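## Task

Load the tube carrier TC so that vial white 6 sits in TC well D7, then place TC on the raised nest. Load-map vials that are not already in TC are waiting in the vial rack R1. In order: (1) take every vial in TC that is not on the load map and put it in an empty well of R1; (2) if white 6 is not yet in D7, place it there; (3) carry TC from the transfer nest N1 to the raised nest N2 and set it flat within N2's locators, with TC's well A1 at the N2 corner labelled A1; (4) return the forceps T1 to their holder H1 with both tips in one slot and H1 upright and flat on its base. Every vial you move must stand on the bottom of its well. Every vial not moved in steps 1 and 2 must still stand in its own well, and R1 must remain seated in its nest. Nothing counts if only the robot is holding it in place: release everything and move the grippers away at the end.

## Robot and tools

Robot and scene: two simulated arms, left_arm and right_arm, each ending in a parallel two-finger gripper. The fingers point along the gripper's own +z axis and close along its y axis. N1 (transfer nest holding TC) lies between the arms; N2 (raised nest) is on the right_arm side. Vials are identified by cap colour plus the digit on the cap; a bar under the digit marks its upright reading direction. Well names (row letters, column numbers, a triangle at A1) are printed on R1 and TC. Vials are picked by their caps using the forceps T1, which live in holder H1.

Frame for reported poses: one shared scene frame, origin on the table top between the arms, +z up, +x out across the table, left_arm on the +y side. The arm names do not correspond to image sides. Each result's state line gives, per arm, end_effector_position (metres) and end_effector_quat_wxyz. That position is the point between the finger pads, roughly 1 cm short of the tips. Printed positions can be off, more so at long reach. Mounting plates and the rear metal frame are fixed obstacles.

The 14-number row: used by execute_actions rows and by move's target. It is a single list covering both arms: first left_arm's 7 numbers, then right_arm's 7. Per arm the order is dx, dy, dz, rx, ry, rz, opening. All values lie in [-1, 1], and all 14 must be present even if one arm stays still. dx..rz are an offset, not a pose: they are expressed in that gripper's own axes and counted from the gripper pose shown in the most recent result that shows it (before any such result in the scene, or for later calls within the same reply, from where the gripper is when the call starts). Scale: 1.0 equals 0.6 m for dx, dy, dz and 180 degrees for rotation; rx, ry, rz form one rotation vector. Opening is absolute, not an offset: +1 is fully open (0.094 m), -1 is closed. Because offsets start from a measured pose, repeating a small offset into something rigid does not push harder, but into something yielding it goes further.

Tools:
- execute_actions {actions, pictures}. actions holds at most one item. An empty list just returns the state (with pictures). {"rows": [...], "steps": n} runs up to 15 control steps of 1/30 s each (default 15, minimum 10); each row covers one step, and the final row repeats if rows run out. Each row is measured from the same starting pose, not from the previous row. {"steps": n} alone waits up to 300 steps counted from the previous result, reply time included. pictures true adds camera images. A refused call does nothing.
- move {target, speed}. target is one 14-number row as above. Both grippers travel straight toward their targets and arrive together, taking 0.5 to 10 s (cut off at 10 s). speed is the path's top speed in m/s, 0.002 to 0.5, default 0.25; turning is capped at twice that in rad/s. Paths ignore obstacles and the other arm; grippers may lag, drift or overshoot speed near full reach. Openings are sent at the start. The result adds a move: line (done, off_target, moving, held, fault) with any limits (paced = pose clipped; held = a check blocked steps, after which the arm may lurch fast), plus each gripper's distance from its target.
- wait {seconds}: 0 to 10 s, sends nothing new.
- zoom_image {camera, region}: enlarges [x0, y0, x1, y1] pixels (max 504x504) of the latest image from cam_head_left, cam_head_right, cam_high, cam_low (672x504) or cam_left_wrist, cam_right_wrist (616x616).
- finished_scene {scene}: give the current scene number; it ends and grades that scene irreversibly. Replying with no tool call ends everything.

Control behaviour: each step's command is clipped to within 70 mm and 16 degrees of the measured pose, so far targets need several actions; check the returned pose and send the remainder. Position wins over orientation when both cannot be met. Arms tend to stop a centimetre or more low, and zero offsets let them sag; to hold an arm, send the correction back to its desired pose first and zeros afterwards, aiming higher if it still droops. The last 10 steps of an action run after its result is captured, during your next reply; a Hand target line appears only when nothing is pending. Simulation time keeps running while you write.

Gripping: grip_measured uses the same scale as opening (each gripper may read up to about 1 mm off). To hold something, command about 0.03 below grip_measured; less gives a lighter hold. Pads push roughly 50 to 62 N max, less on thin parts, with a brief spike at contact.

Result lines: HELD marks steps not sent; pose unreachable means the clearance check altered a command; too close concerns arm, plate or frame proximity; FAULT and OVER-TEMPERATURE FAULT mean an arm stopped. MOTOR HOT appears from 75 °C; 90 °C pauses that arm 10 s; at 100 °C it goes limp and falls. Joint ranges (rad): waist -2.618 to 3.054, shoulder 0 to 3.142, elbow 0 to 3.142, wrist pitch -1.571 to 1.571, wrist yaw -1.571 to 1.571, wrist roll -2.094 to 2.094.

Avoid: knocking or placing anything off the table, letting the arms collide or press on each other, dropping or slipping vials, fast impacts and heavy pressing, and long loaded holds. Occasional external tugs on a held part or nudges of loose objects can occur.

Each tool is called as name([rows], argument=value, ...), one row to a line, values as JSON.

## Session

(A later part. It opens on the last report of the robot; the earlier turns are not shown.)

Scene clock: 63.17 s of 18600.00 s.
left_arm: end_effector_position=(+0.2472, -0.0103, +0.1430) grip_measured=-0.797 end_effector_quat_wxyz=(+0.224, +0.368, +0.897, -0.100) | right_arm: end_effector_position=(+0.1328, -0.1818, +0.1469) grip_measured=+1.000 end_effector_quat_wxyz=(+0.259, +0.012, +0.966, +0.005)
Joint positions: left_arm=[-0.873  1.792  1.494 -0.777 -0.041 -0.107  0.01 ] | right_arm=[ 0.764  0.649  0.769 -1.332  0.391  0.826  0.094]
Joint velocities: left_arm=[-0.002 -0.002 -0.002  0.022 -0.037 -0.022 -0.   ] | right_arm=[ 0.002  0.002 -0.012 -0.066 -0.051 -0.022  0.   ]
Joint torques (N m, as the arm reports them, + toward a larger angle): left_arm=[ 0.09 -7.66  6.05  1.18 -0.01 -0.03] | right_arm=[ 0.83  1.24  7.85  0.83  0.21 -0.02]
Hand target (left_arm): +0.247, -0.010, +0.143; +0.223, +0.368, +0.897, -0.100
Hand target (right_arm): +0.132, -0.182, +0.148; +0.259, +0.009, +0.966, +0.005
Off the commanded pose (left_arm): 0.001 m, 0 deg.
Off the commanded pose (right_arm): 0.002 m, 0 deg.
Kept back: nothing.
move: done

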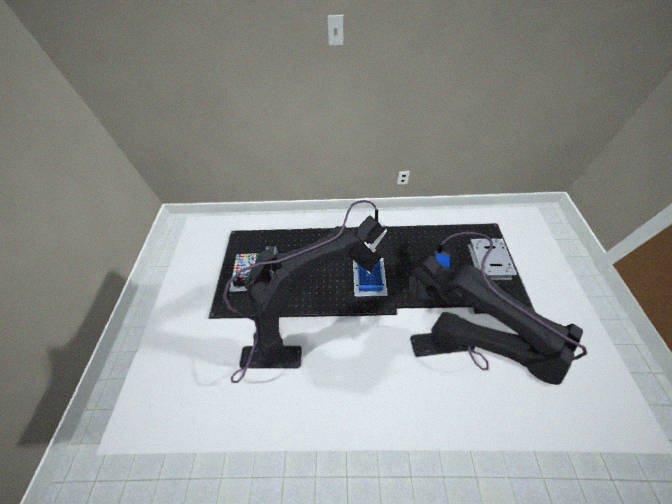

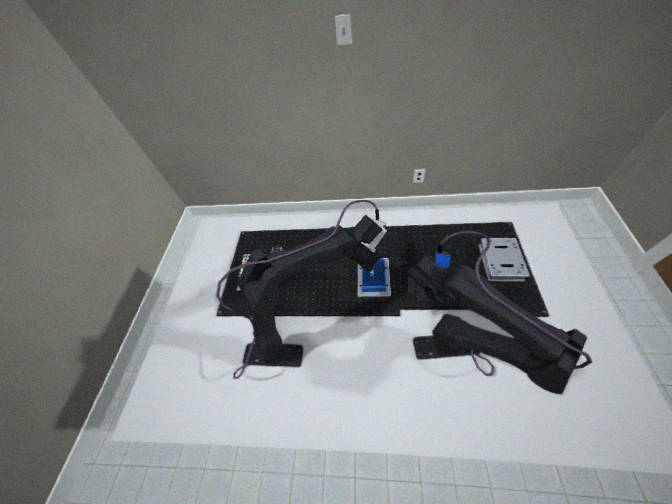

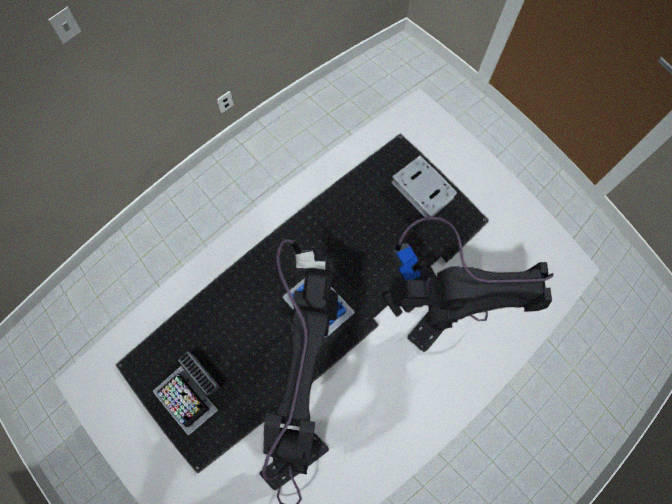

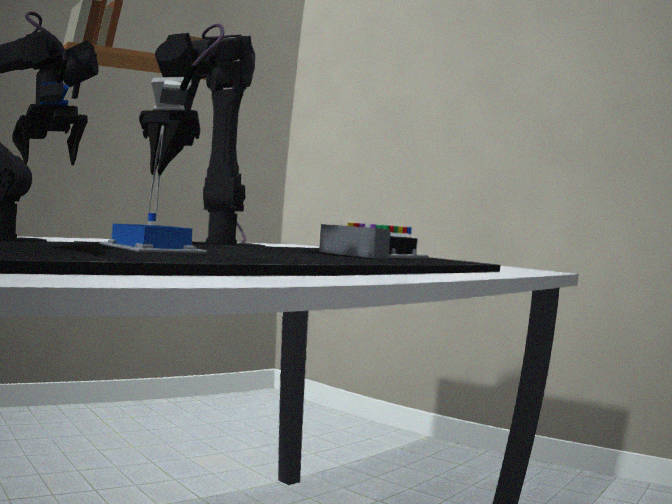

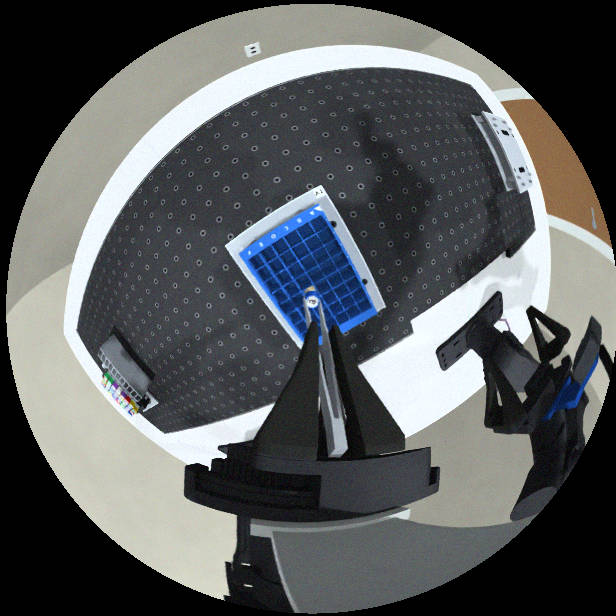

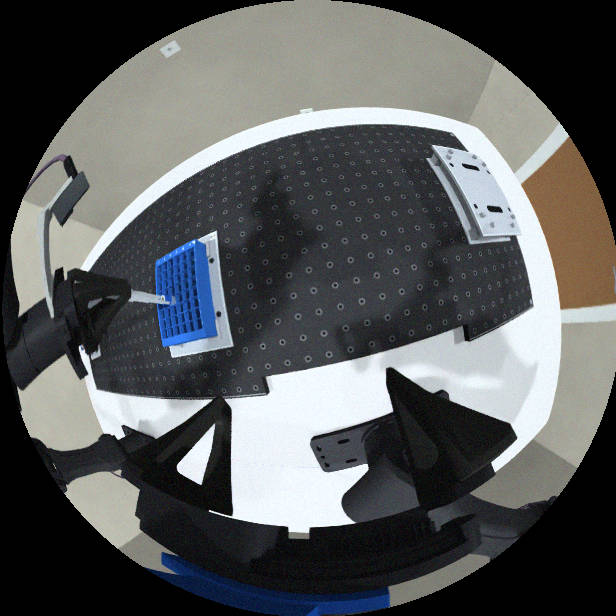

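execute_actions([
  {"rows": [[0, 0, 0, 0, 0, 0, -0.825, 0, 0, -0.003, 0, 0, -0.002, 1]], "steps": 15},
])

wait(seconds=0.2)

zoom_image(camera="cam_left_wrist", region=[250, 230, 370, 350])

Scene clock: 64.13 s of 18600.00 s.
left_arm: end_effector_position=(+0.2472, -0.0103, +0.1430) grip_measured=-0.818 end_effector_quat_wxyz=(+0.224, +0.368, +0.897, -0.100) | right_arm: end_effector_position=(+0.1328, -0.1818, +0.1469) grip_measured=+1.000 end_effector_quat_wxyz=(+0.259, +0.012, +0.966, +0.005)
Joint positions: left_arm=[-0.873  1.792  1.494 -0.777 -0.041 -0.107  0.009] | right_arm=[ 0.764  0.649  0.769 -1.332  0.391  0.826  0.094]
Joint velocities: left_arm=[ 0.007  0.002  0.012 -0.037 -0.037 -0.037 -0.   ] | right_arm=[-0.022 -0.012 -0.012  0.066 -0.007 -0.022  0.   ]
Joint torques (N m, as the arm reports them, + toward a larger angle): left_arm=[ 0.03 -7.66  6.08  1.21  0.   -0.01] | right_arm=[0.79 1.29 7.85 0.82 0.22 0.  ]
Steps of this call (steps 1 to 24: nothing new was sent; steps 25 to 29: the first 5 steps of this action). Readings (end_effector_position):
25: left_arm (+0.2472, -0.0103, +0.1430) | right_arm (+0.1328, -0.1818, +0.1469)
26: left_arm (+0.2472, -0.0103, +0.1430) | right_arm (+0.1328, -0.1818, +0.1469)
28: left_arm (+0.2472, -0.0103, +0.1430) | right_arm (+0.1328, -0.1818, +0.1469)
29: the state above

Scene clock: 64.67 s of 18600.00 s.
left_arm: end_effector_position=(+0.2472, -0.0103, +0.1430) grip_measured=-0.818 end_effector_quat_wxyz=(+0.224, +0.368, +0.897, -0.100) | right_arm: end_effector_position=(+0.1328, -0.1818, +0.1469) grip_measured=+1.000 end_effector_quat_wxyz=(+0.259, +0.012, +0.966, +0.005)
Joint positions: left_arm=[-0.873  1.792  1.494 -0.777 -0.041 -0.107  0.009] | right_arm=[ 0.764  0.649  0.769 -1.332  0.391  0.826  0.094]
Joint velocities: left_arm=[-0.017 -0.007 -0.022 -0.051  0.022  0.007  0.   ] | right_arm=[-0.007 -0.002 -0.002  0.022 -0.007 -0.022  0.   ]
Joint torques (N m, as the arm reports them, + toward a larger angle): left_arm=[ 0.03 -7.66  6.04  1.21 -0.01 -0.03] | right_arm=[ 0.8   1.23  7.86  0.84  0.22 -0.01]
Hand target (left_arm): +0.247, -0.010, +0.143; +0.224, +0.368, +0.897, -0.100
Hand target (right_arm): +0.132, -0.182, +0.148; +0.259, +0.009, +0.966, +0.005
Off the commanded pose (left_arm): 0.000 m, 0 deg.
Off the commanded pose (right_arm): 0.002 m, 0 deg.
Kept back: nothing.
Steps of this call (steps 1 to 10: the last 10 steps of your previous action; steps 11 to 16: nothing new was sent). Readings (end_effector_position):
1: left_arm (+0.2472, -0.0103, +0.1430) | right_arm (+0.1328, -0.1818, +0.1469)
2: left_arm (+0.2472, -0.0103, +0.1430) | right_arm (+0.1328, -0.1818, +0.1469)
4: left_arm (+0.2472, -0.0103, +0.1430) | right_arm (+0.1328, -0.1818, +0.1469)
8: left_arm (+0.2472, -0.0103, +0.1430) | right_arm (+0.1328, -0.1818, +0.1469)
16: the state above

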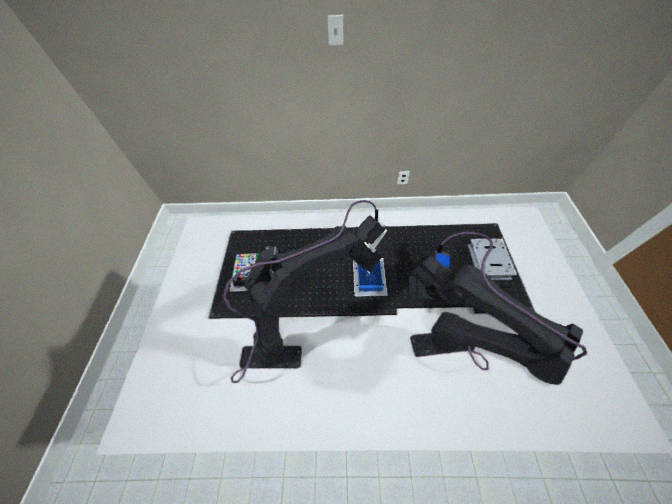

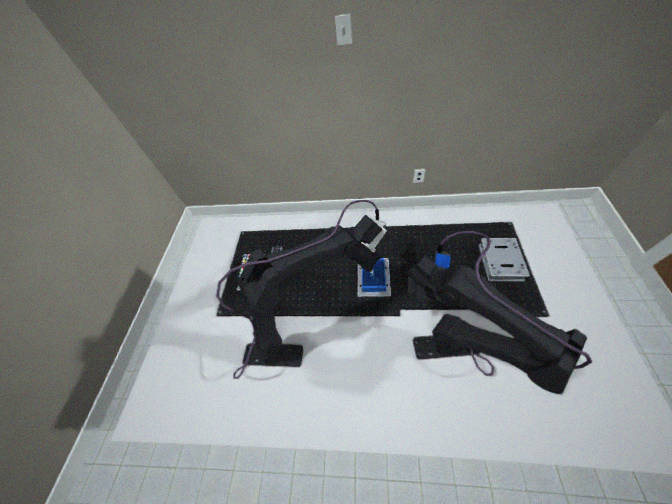

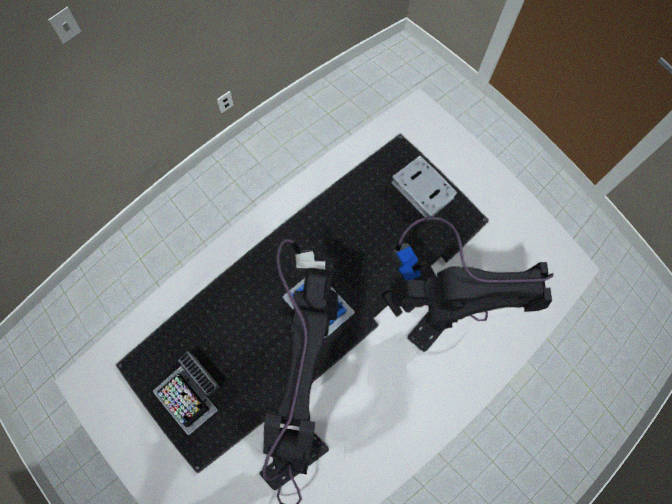

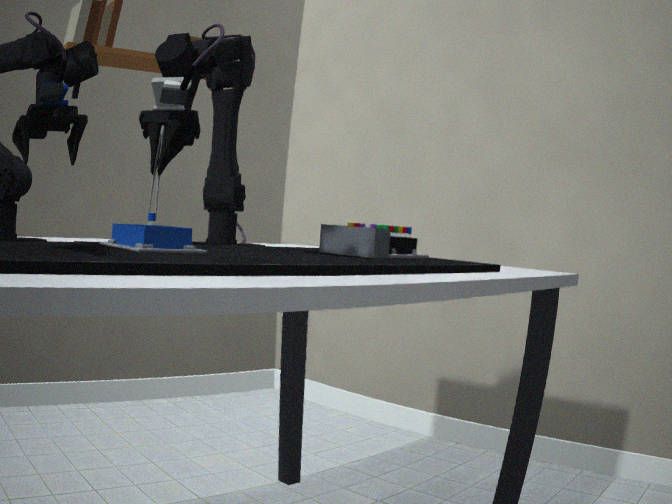

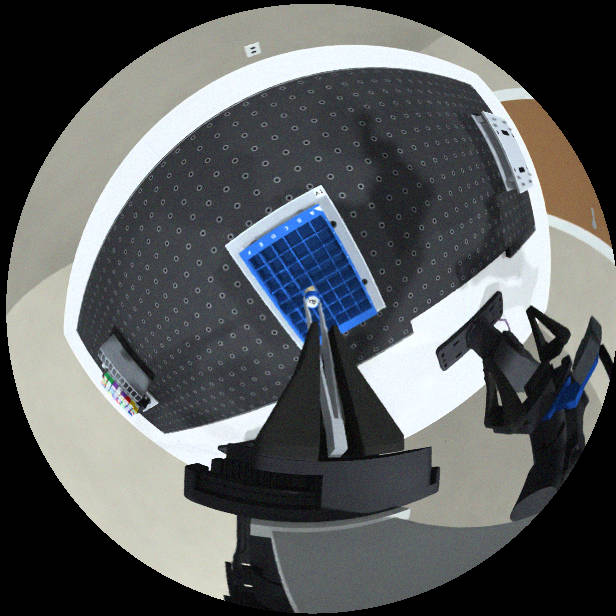

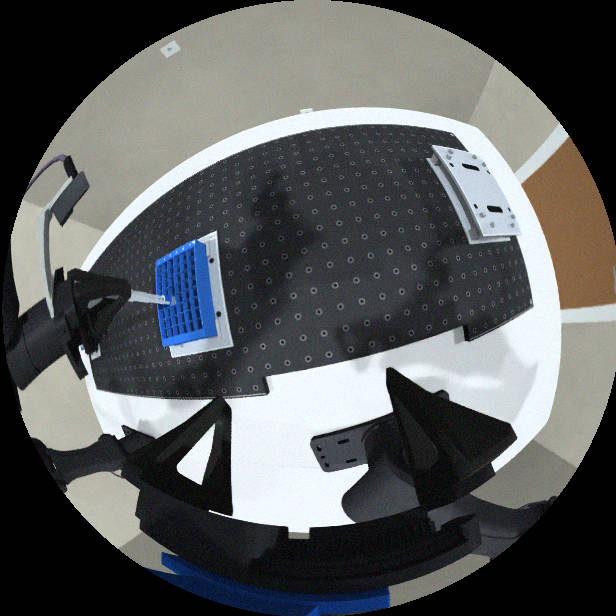

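Region (250, 230, 370, 350) of cam_left_wrist's 616x616 image, scaled by 4.200, with more detail than that image has.

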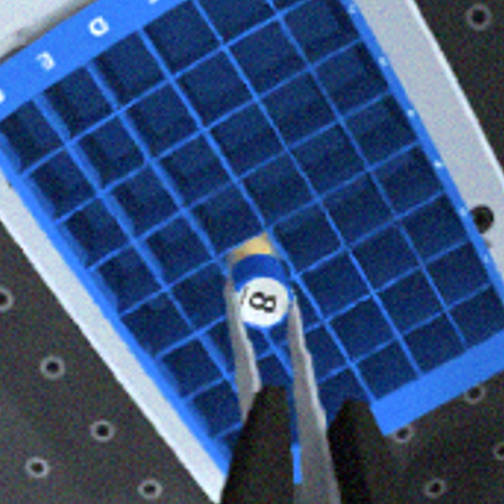

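execute_actions([
  {"rows": [[-0.007,-0.0004,-0.005,0,-0.003,0,-0.825,0,0,-0.003,0,0,-0.002,1],[-0.0138,-0.0008,-0.0098,0,-0.006,0,-0.825,0,0,-0.003,0,0,-0.002,1],[-0.0142,-0.0008,-0.0113,0,-0.0057,0,-0.825,0,0,-0.003,0,0,-0.002,1],[-0.0146,-0.0008,-0.0128,0,-0.0053,0,-0.825,0,0,-0.003,0,0,-0.002,1],[-0.015,-0.0007,-0.0143,0,-0.0049,0,-0.825,0,0,-0.003,0,0,-0.002,1],[-0.0154,-0.0007,-0.0158,0,-0.0045,0,-0.825,0,0,-0.003,0,0,-0.002,1],[-0.0158,-0.0006,-0.0172,0,-0.0041,0,-0.825,0,0,-0.003,0,0,-0.002,1],[-0.0163,-0.0006,-0.0182,0,-0.0041,0,-0.825,0,0,-0.003,0,0,-0.002,1],[-0.0168,-0.0006,-0.0192,0,-0.0041,0,-0.825,0,0,-0.003,0,0,-0.002,1],[-0.0174,-0.0006,-0.0202,0,-0.0041,0,-0.825,0,0,-0.003,0,0,-0.002,1],[-0.0179,-0.0006,-0.0212,0,-0.0041,0,-0.825,0,0,-0.003,0,0,-0.002,1],[-0.0186,-0.0006,-0.0219,0,-0.0045,0,-0.825,0,0,-0.003,0,0,-0.002,1],[-0.0193,-0.0007,-0.0226,0,-0.005,0,-0.825,0,0,-0.003,0,0,-0.002,1],[-0.02,-0.0008,-0.0232,0,-0.0055,0,-0.825,0,0,-0.003,0,0,-0.002,1],[-0.0207,-0.0008,-0.0238,0,-0.006,0,-0.825,0,0,-0.003,0,0,-0.002,1]], "steps": 15},
])

execute_actions([
  {"steps": 20},
], pictures=false)

Scene clock: 66.67 s of 18600.00 s.
left_arm: end_effector_position=(+0.2470, -0.0101, +0.1429) grip_measured=-0.818 end_effector_quat_wxyz=(+0.224, +0.368, +0.897, -0.100) | right_arm: end_effector_position=(+0.1328, -0.1818, +0.1469) grip_measured=+1.000 end_effector_quat_wxyz=(+0.259, +0.012, +0.966, +0.005)
Joint positions: left_arm=[-0.873  1.792  1.494 -0.779 -0.041 -0.107  0.009] | right_arm=[ 0.764  0.649  0.769 -1.332  0.391  0.826  0.094]
Joint velocities: left_arm=[-0.002 -0.017 -0.002  0.022 -0.037 -0.022 -0.   ] | right_arm=[ 0.002 -0.007 -0.007 -0.007  0.022  0.022  0.   ]
Joint torques (N m, as the arm reports them, + toward a larger angle): left_arm=[ 0.07 -7.74  8.98  1.04 -0.03 -0.01] | right_arm=[ 0.81  1.2   7.91  0.82  0.2  -0.02]
Steps of this call (steps 1 to 55: nothing new was sent; steps 56 to 60: the first 5 steps of this action). Readings (end_effector_position):
56: left_arm (+0.2472, -0.0103, +0.1430) | right_arm (+0.1328, -0.1818, +0.1469)
57: left_arm (+0.2472, -0.0103, +0.1430) | right_arm (+0.1328, -0.1818, +0.1469)
59: left_arm (+0.2471, -0.0103, +0.1430) | right_arm (+0.1328, -0.1818, +0.1469)
60: the state above

Scene clock: 67.33 s of 18600.00 s.
left_arm: end_effector_position=(+0.2473, -0.0105, +0.1505) grip_measured=-0.818 end_effector_quat_wxyz=(+0.224, +0.368, +0.897, -0.100) | right_arm: end_effector_position=(+0.1328, -0.1818, +0.1469) grip_measured=+1.000 end_effector_quat_wxyz=(+0.259, +0.012, +0.966, +0.005)
Joint positions: left_arm=[-0.873  1.792  1.524 -0.808 -0.041 -0.107  0.009] | right_arm=[ 0.764  0.649  0.769 -1.332  0.391  0.826  0.094]
Joint velocities: left_arm=[-0.007  0.007 -0.017  0.022 -0.007 -0.022 -0.001] | right_arm=[-0.012  0.012 -0.012 -0.007 -0.007 -0.037  0.   ]
Joint torques (N m, as the arm reports them, + toward a larger angle): left_arm=[ 0.04 -7.85  8.56  1.1  -0.04  0.  ] | right_arm=[0.84 1.23 7.89 0.83 0.22 0.  ]
Hand target (left_arm): +0.250, -0.013, +0.161; +0.233, +0.367, +0.895, -0.104
Hand target (right_arm): +0.132, -0.182, +0.148; +0.259, +0.009, +0.966, +0.005
Off the commanded pose (left_arm): 0.012 m, 1 deg.
Off the commanded pose (right_arm): 0.002 m, 0 deg.
Kept back: nothing.
Steps of this call (steps 1 to 10: the last 10 steps of your previous action; steps 11 to 20: nothing new was sent). Readings (end_effector_position):
1: left_arm (+0.2469, -0.0100, +0.1433) | right_arm (+0.1328, -0.1818, +0.1469)
2: left_arm (+0.2469, -0.0099, +0.1439) | right_arm (+0.1328, -0.1818, +0.1469)
4: left_arm (+0.2472, -0.0104, +0.1463) | right_arm (+0.1328, -0.1818, +0.1469)
8: left_arm (+0.2478, -0.0112, +0.1501) | right_arm (+0.1328, -0.1818, +0.1469)
20: the state above

execute_actions(actions=[])

Scene clock: 69.00 s of 18600.00 s.
left_arm: end_effector_position=(+0.2473, -0.0105, +0.1505) grip_measured=-0.818 end_effector_quat_wxyz=(+0.224, +0.368, +0.897, -0.100) | right_arm: end_effector_position=(+0.1328, -0.1818, +0.1469) grip_measured=+1.000 end_effector_quat_wxyz=(+0.259, +0.012, +0.966, +0.005)
Joint positions: left_arm=[-0.873  1.792  1.524 -0.808 -0.041 -0.107  0.009] | right_arm=[ 0.764  0.649  0.769 -1.332  0.391  0.826  0.094]
Joint velocities: left_arm=[-0.002  0.002 -0.007  0.007  0.066 -0.007 -0.001] | right_arm=[ 0.012 -0.002  0.007  0.007  0.051 -0.022  0.   ]
Joint torques (N m, as the arm reports them, + toward a larger angle): left_arm=[ 0.07 -7.85  8.51  1.09 -0.03  0.  ] | right_arm=[ 0.88  1.24  7.84  0.82  0.22 -0.01]
Hand target (left_arm): +0.250, -0.013, +0.161; +0.233, +0.367, +0.895, -0.104
Hand target (right_arm): +0.132, -0.182, +0.148; +0.259, +0.009, +0.966, +0.005
Off the commanded pose (left_arm): 0.012 m, 1 deg.
Off the commanded pose (right_arm): 0.002 m, 0 deg.
Kept back: nothing.
Steps of this call (steps 1 to 50: nothing new was sent). Readings (end_effector_position):
1: left_arm (+0.2473, -0.0105, +0.1505) | right_arm (+0.1328, -0.1818, +0.1469)
2: left_arm (+0.2473, -0.0105, +0.1505) | right_arm (+0.1328, -0.1818, +0.1469)
4: left_arm (+0.2473, -0.0105, +0.1505) | right_arm (+0.1328, -0.1818, +0.1469)
8: left_arm (+0.2473, -0.0105, +0.1505) | right_arm (+0.1328, -0.1818, +0.1469)
50: the state above

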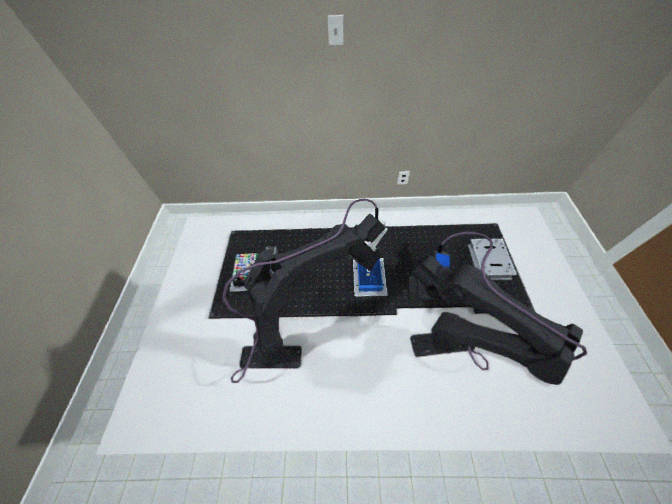

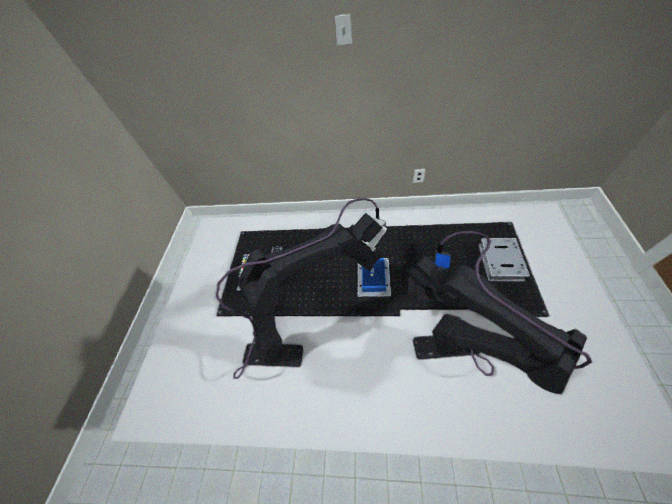

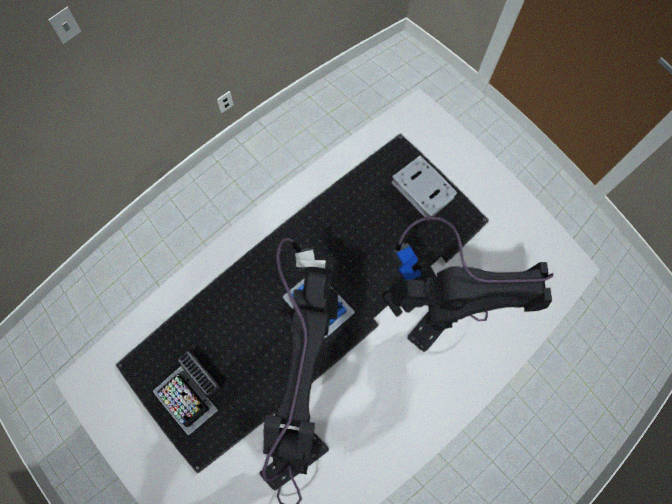

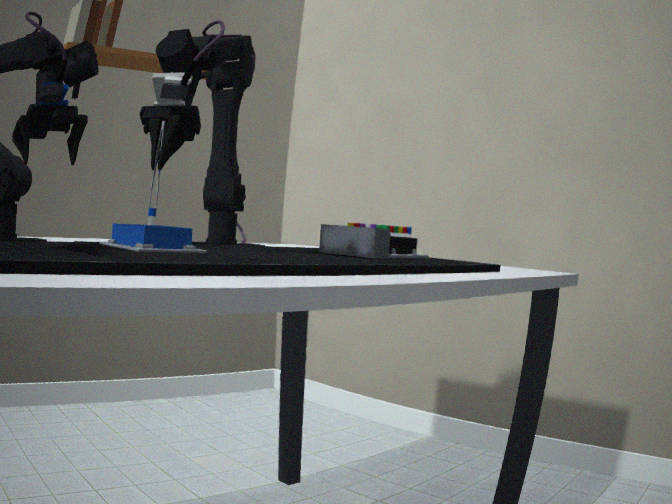

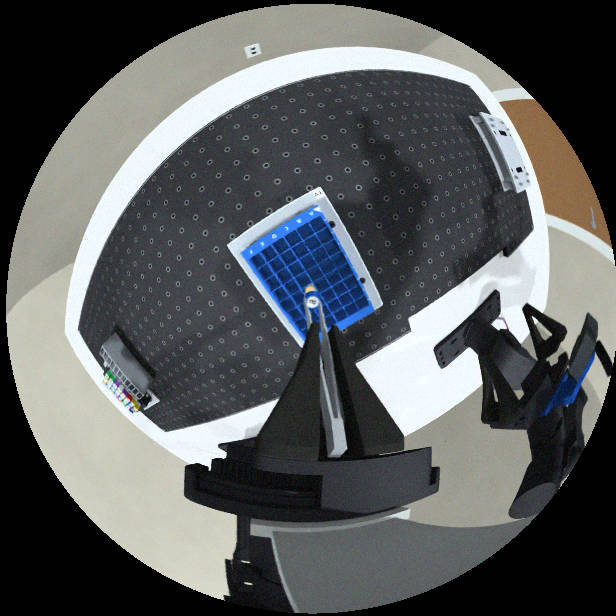

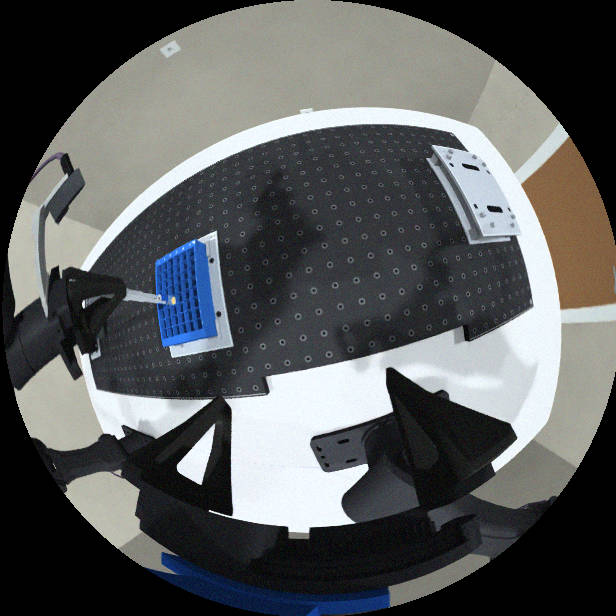

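execute_actions([
  {"rows": [[-0.0158,-0.0008,-0.0151,0,-0.0065,0,-0.825,0,0,-0.003,0,0,-0.002,1],[-0.0174,-0.0008,-0.018,0,-0.0065,0,-0.825,0,0,-0.003,0,0,-0.002,1],[-0.019,-0.0008,-0.0209,0,-0.0065,0,-0.825,0,0,-0.003,0,0,-0.002,1],[-0.0206,-0.0008,-0.0238,0,-0.0065,0,-0.825,0,0,-0.003,0,0,-0.002,1],[-0.0222,-0.0008,-0.0267,0,-0.0065,0,-0.825,0,0,-0.003,0,0,-0.002,1],[-0.0238,-0.0008,-0.0296,0,-0.0065,0,-0.825,0,0,-0.003,0,0,-0.002,1],[-0.0254,-0.0008,-0.0325,0,-0.0065,0,-0.825,0,0,-0.003,0,0,-0.002,1],[-0.027,-0.0008,-0.0354,0,-0.0065,0,-0.825,0,0,-0.003,0,0,-0.002,1],[-0.0286,-0.0008,-0.0383,0,-0.0065,0,-0.825,0,0,-0.003,0,0,-0.002,1],[-0.0302,-0.0008,-0.0412,0,-0.0065,0,-0.825,0,0,-0.003,0,0,-0.002,1],[-0.0318,-0.0008,-0.0441,0,-0.0065,0,-0.825,0,0,-0.003,0,0,-0.002,1],[-0.0334,-0.0008,-0.047,0,-0.0065,0,-0.825,0,0,-0.003,0,0,-0.002,1],[-0.035,-0.0008,-0.0499,0,-0.0065,0,-0.825,0,0,-0.003,0,0,-0.002,1],[-0.0366,-0.0008,-0.0528,0,-0.0065,0,-0.825,0,0,-0.003,0,0,-0.002,1],[-0.0382,-0.0008,-0.0557,0,-0.0065,0,-0.825,0,0,-0.003,0,0,-0.002,1]], "steps": 15},
])

wait(seconds=0.3)

Scene clock: 70.43 s of 18600.00 s.
left_arm: end_effector_position=(+0.2474, -0.0107, +0.1552) grip_measured=-0.818 end_effector_quat_wxyz=(+0.224, +0.368, +0.897, -0.100) | right_arm: end_effector_position=(+0.1328, -0.1818, +0.1469) grip_measured=+1.000 end_effector_quat_wxyz=(+0.259, +0.012, +0.966, +0.005)
Joint positions: left_arm=[-0.873  1.792  1.542 -0.826 -0.041 -0.107  0.009] | right_arm=[ 0.764  0.649  0.769 -1.332  0.391  0.826  0.094]
Joint velocities: left_arm=[-0.007  0.007  0.227 -0.11  -0.022 -0.037 -0.   ] | right_arm=[-0.002 -0.002  0.002 -0.066 -0.007  0.022  0.   ]
Joint torques (N m, as the arm reports them, + toward a larger angle): left_arm=[ 0.04 -7.91  8.71  1.17 -0.05  0.  ] | right_arm=[0.81 1.33 7.9  0.83 0.21 0.  ]
Steps of this call (steps 1 to 38: nothing new was sent; steps 39 to 43: the first 5 steps of this action). Readings (end_effector_position):
39: left_arm (+0.2473, -0.0105, +0.1505) | right_arm (+0.1328, -0.1818, +0.1469)
40: left_arm (+0.2472, -0.0103, +0.1508) | right_arm (+0.1328, -0.1818, +0.1469)
42: left_arm (+0.2472, -0.0103, +0.1532) | right_arm (+0.1328, -0.1818, +0.1469)
43: the state above

Scene clock: 71.07 s of 18600.00 s.
left_arm: end_effector_position=(+0.2489, -0.0125, +0.1841) grip_measured=-0.818 end_effector_quat_wxyz=(+0.231, +0.367, +0.895, -0.104) | right_arm: end_effector_position=(+0.1328, -0.1818, +0.1469) grip_measured=+1.000 end_effector_quat_wxyz=(+0.259, +0.012, +0.966, +0.005)
Joint positions: left_arm=[-0.873  1.792  1.649 -0.916 -0.041 -0.107  0.009] | right_arm=[ 0.764  0.649  0.769 -1.332  0.391  0.826  0.094]
Joint velocities: left_arm=[-0.002  0.012 -0.007 -0.066  0.11   0.066  0.   ] | right_arm=[ 0.017 -0.017  0.002  0.022 -0.051 -0.022  0.   ]
Joint torques (N m, as the arm reports them, + toward a larger angle): left_arm=[ 0.24 -7.48  8.24  1.14 -0.03  0.  ] | right_arm=[ 0.82  1.25  7.89  0.81  0.23 -0.01]
Hand target (left_arm): +0.251, -0.013, +0.191; +0.234, +0.366, +0.894, -0.104
Hand target (right_arm): +0.132, -0.182, +0.148; +0.259, +0.009, +0.966, +0.005
Off the commanded pose (left_arm): 0.007 m, 0 deg.
Off the commanded pose (right_arm): 0.002 m, 0 deg.
Kept back: nothing.
Steps of this call (steps 1 to 10: the last 10 steps of your previous action; steps 11 to 19: nothing new was sent). Readings (end_effector_position):
1: left_arm (+0.2479, -0.0112, +0.1577) | right_arm (+0.1328, -0.1818, +0.1469)
2: left_arm (+0.2482, -0.0116, +0.1602) | right_arm (+0.1328, -0.1818, +0.1469)
4: left_arm (+0.2488, -0.0124, +0.1654) | right_arm (+0.1328, -0.1818, +0.1469)
8: left_arm (+0.2492, -0.0128, +0.1746) | right_arm (+0.1328, -0.1818, +0.1469)
19: the state above

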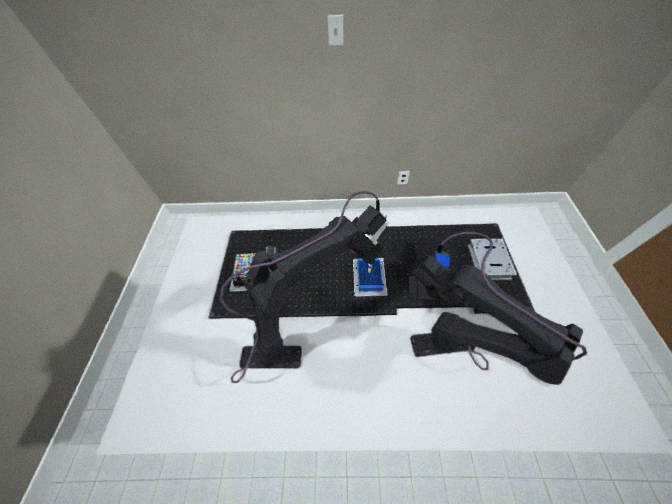

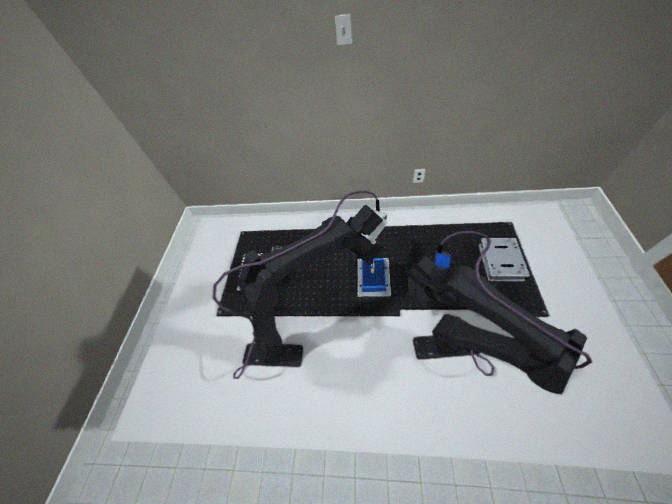

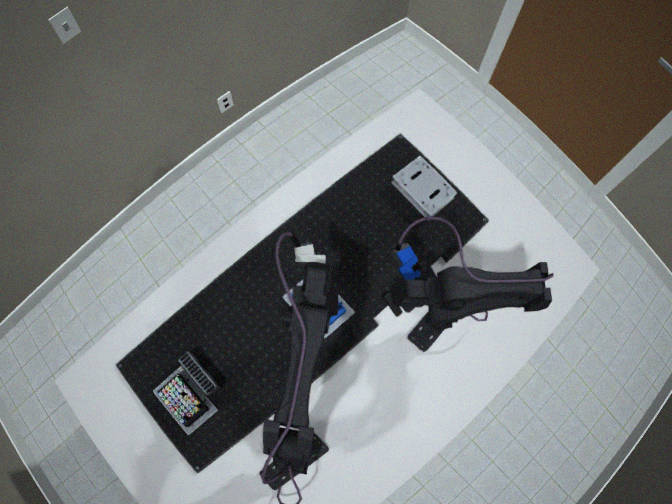

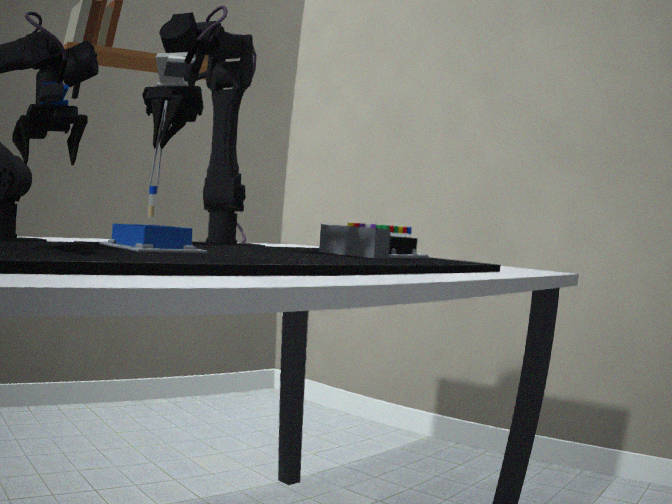

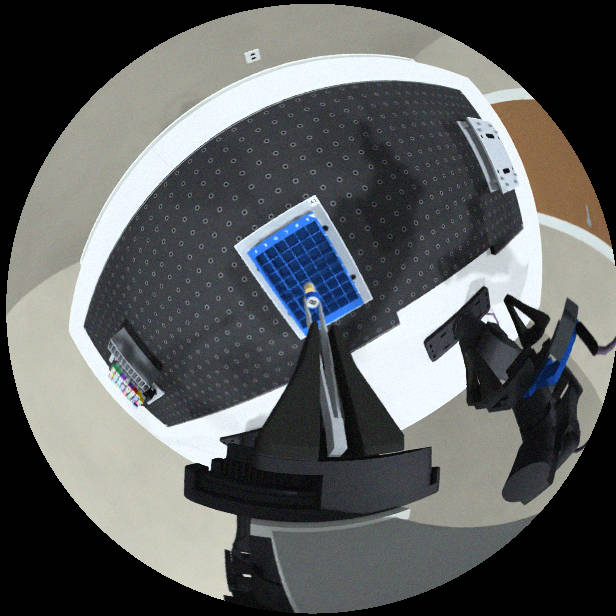

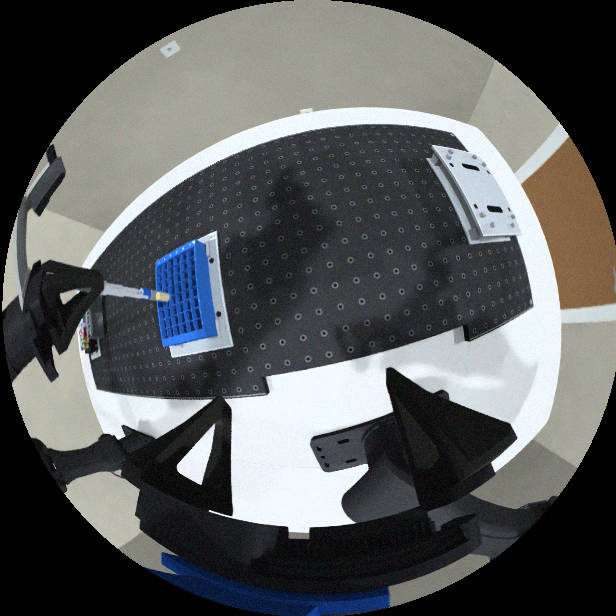

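move(target=[0.4262,0.5075,-0.3155,-0.2447,0,-0.436,-0.825,0,0,-0.003,0,0,-0.002,1], speed=0.3)

Scene clock: 76.17 s of 18600.00 s.
left_arm: end_effector_position=(+0.2337, +0.4216, +0.2085) grip_measured=-0.818 end_effector_quat_wxyz=(+0.217, -0.365, +0.901, +0.094) | right_arm: end_effector_position=(+0.1328, -0.1818, +0.1469) grip_measured=+1.000 end_effector_quat_wxyz=(+0.259, +0.012, +0.966, +0.005)
Joint positions: left_arm=[ 0.154  1.287  1.287 -1.184 -0.286 -0.582  0.009] | right_arm=[ 0.764  0.649  0.769 -1.332  0.391  0.826  0.094]
Joint velocities: left_arm=[ 0.007  0.007  0.022  0.007 -0.081 -0.037  0.001] | right_arm=[ 0.002  0.007  0.007 -0.051  0.037  0.007  0.   ]
Joint torques (N m, as the arm reports them, + toward a larger angle): left_arm=[ 0.54 -2.78  8.08  0.91 -0.38 -0.05] | right_arm=[ 0.79  1.22  7.86  0.83  0.22 -0.02]
Hand target (left_arm): +0.235, +0.426, +0.216; +0.223, -0.370, +0.896, +0.101
Hand target (right_arm): +0.132, -0.182, +0.148; +0.259, +0.009, +0.966, +0.004
Off the commanded pose (left_arm): 0.013 m, 2 deg.
Off the commanded pose (right_arm): 0.002 m, 0 deg.
Kept back: nothing.
move: off_target (left_arm)

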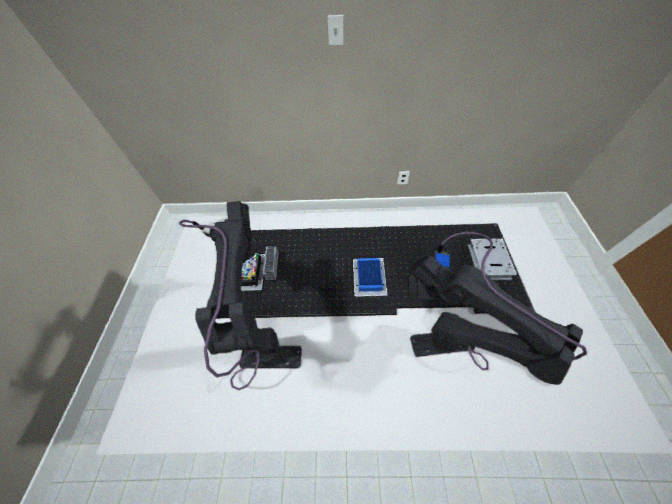

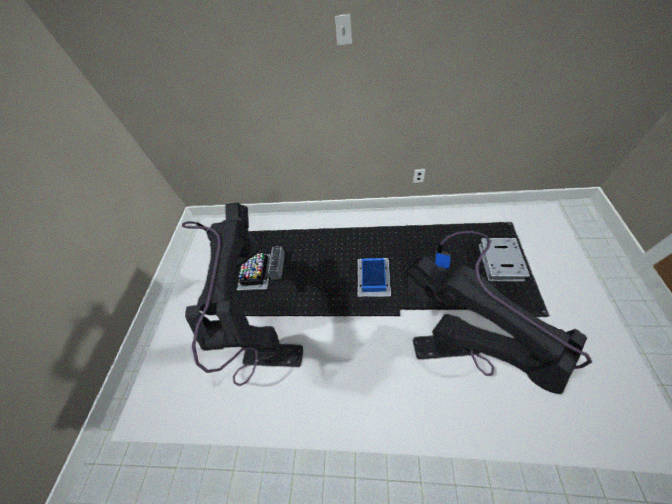

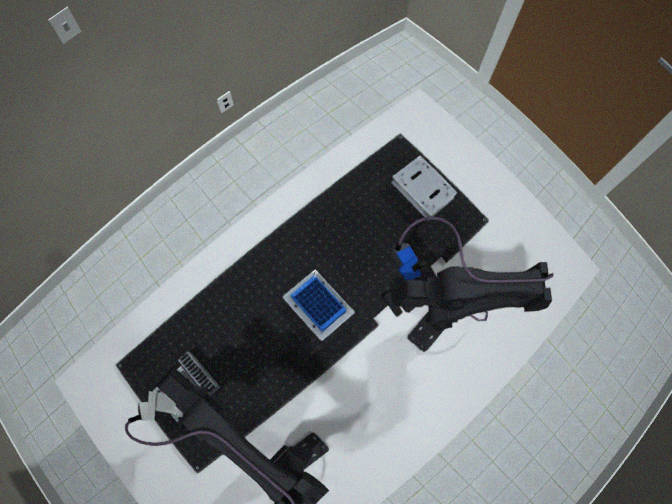

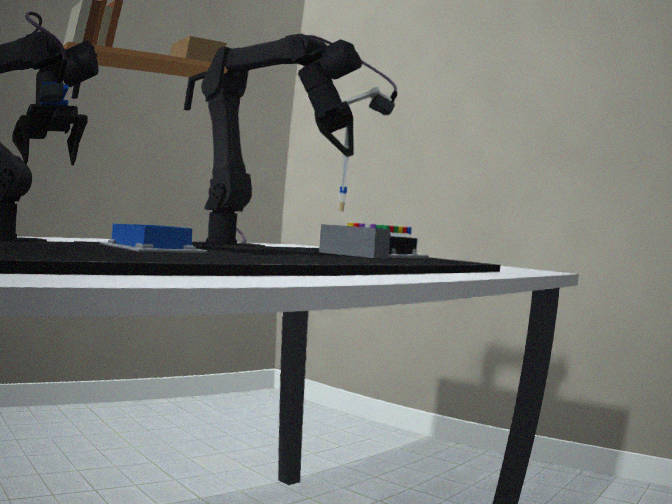

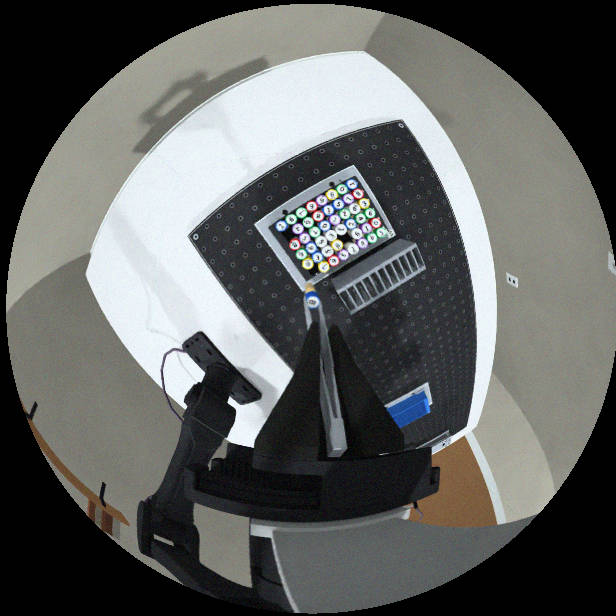

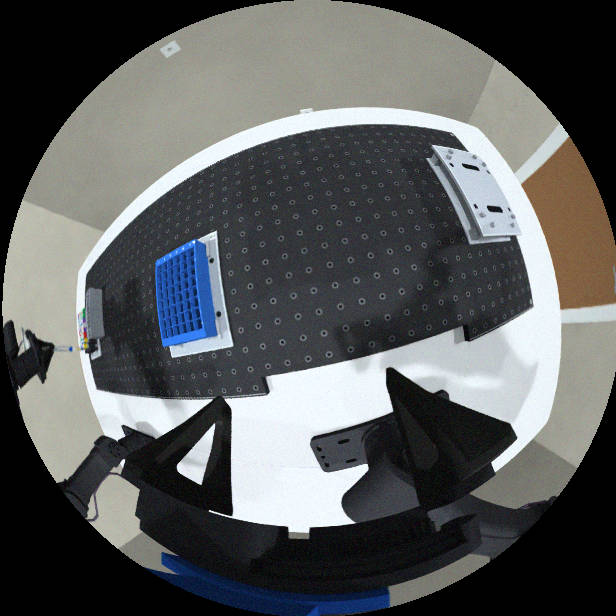

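zoom_image(camera="cam_left_wrist", region=[250, 170, 410, 330])

zoom_image(camera="cam_low", region=[300, 130, 440, 270])

Region (250, 170, 410, 330) of cam_left_wrist's 616x616 image, scaled by 3.150, with more detail than that image has.

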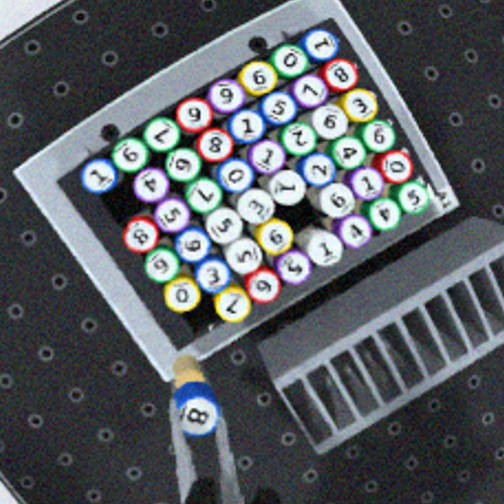

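Region (300, 130, 440, 270) of cam_low's 672x504 image, scaled by 3.600, with more detail than that image has.

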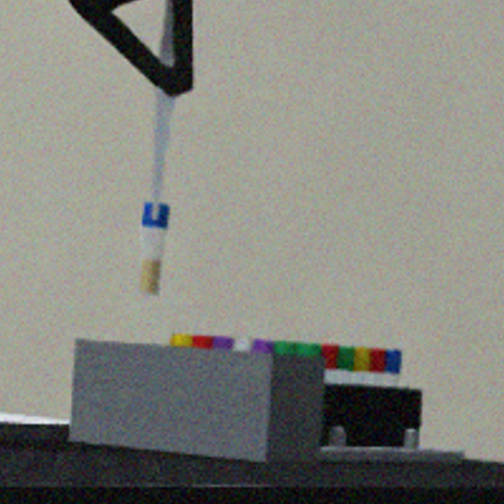

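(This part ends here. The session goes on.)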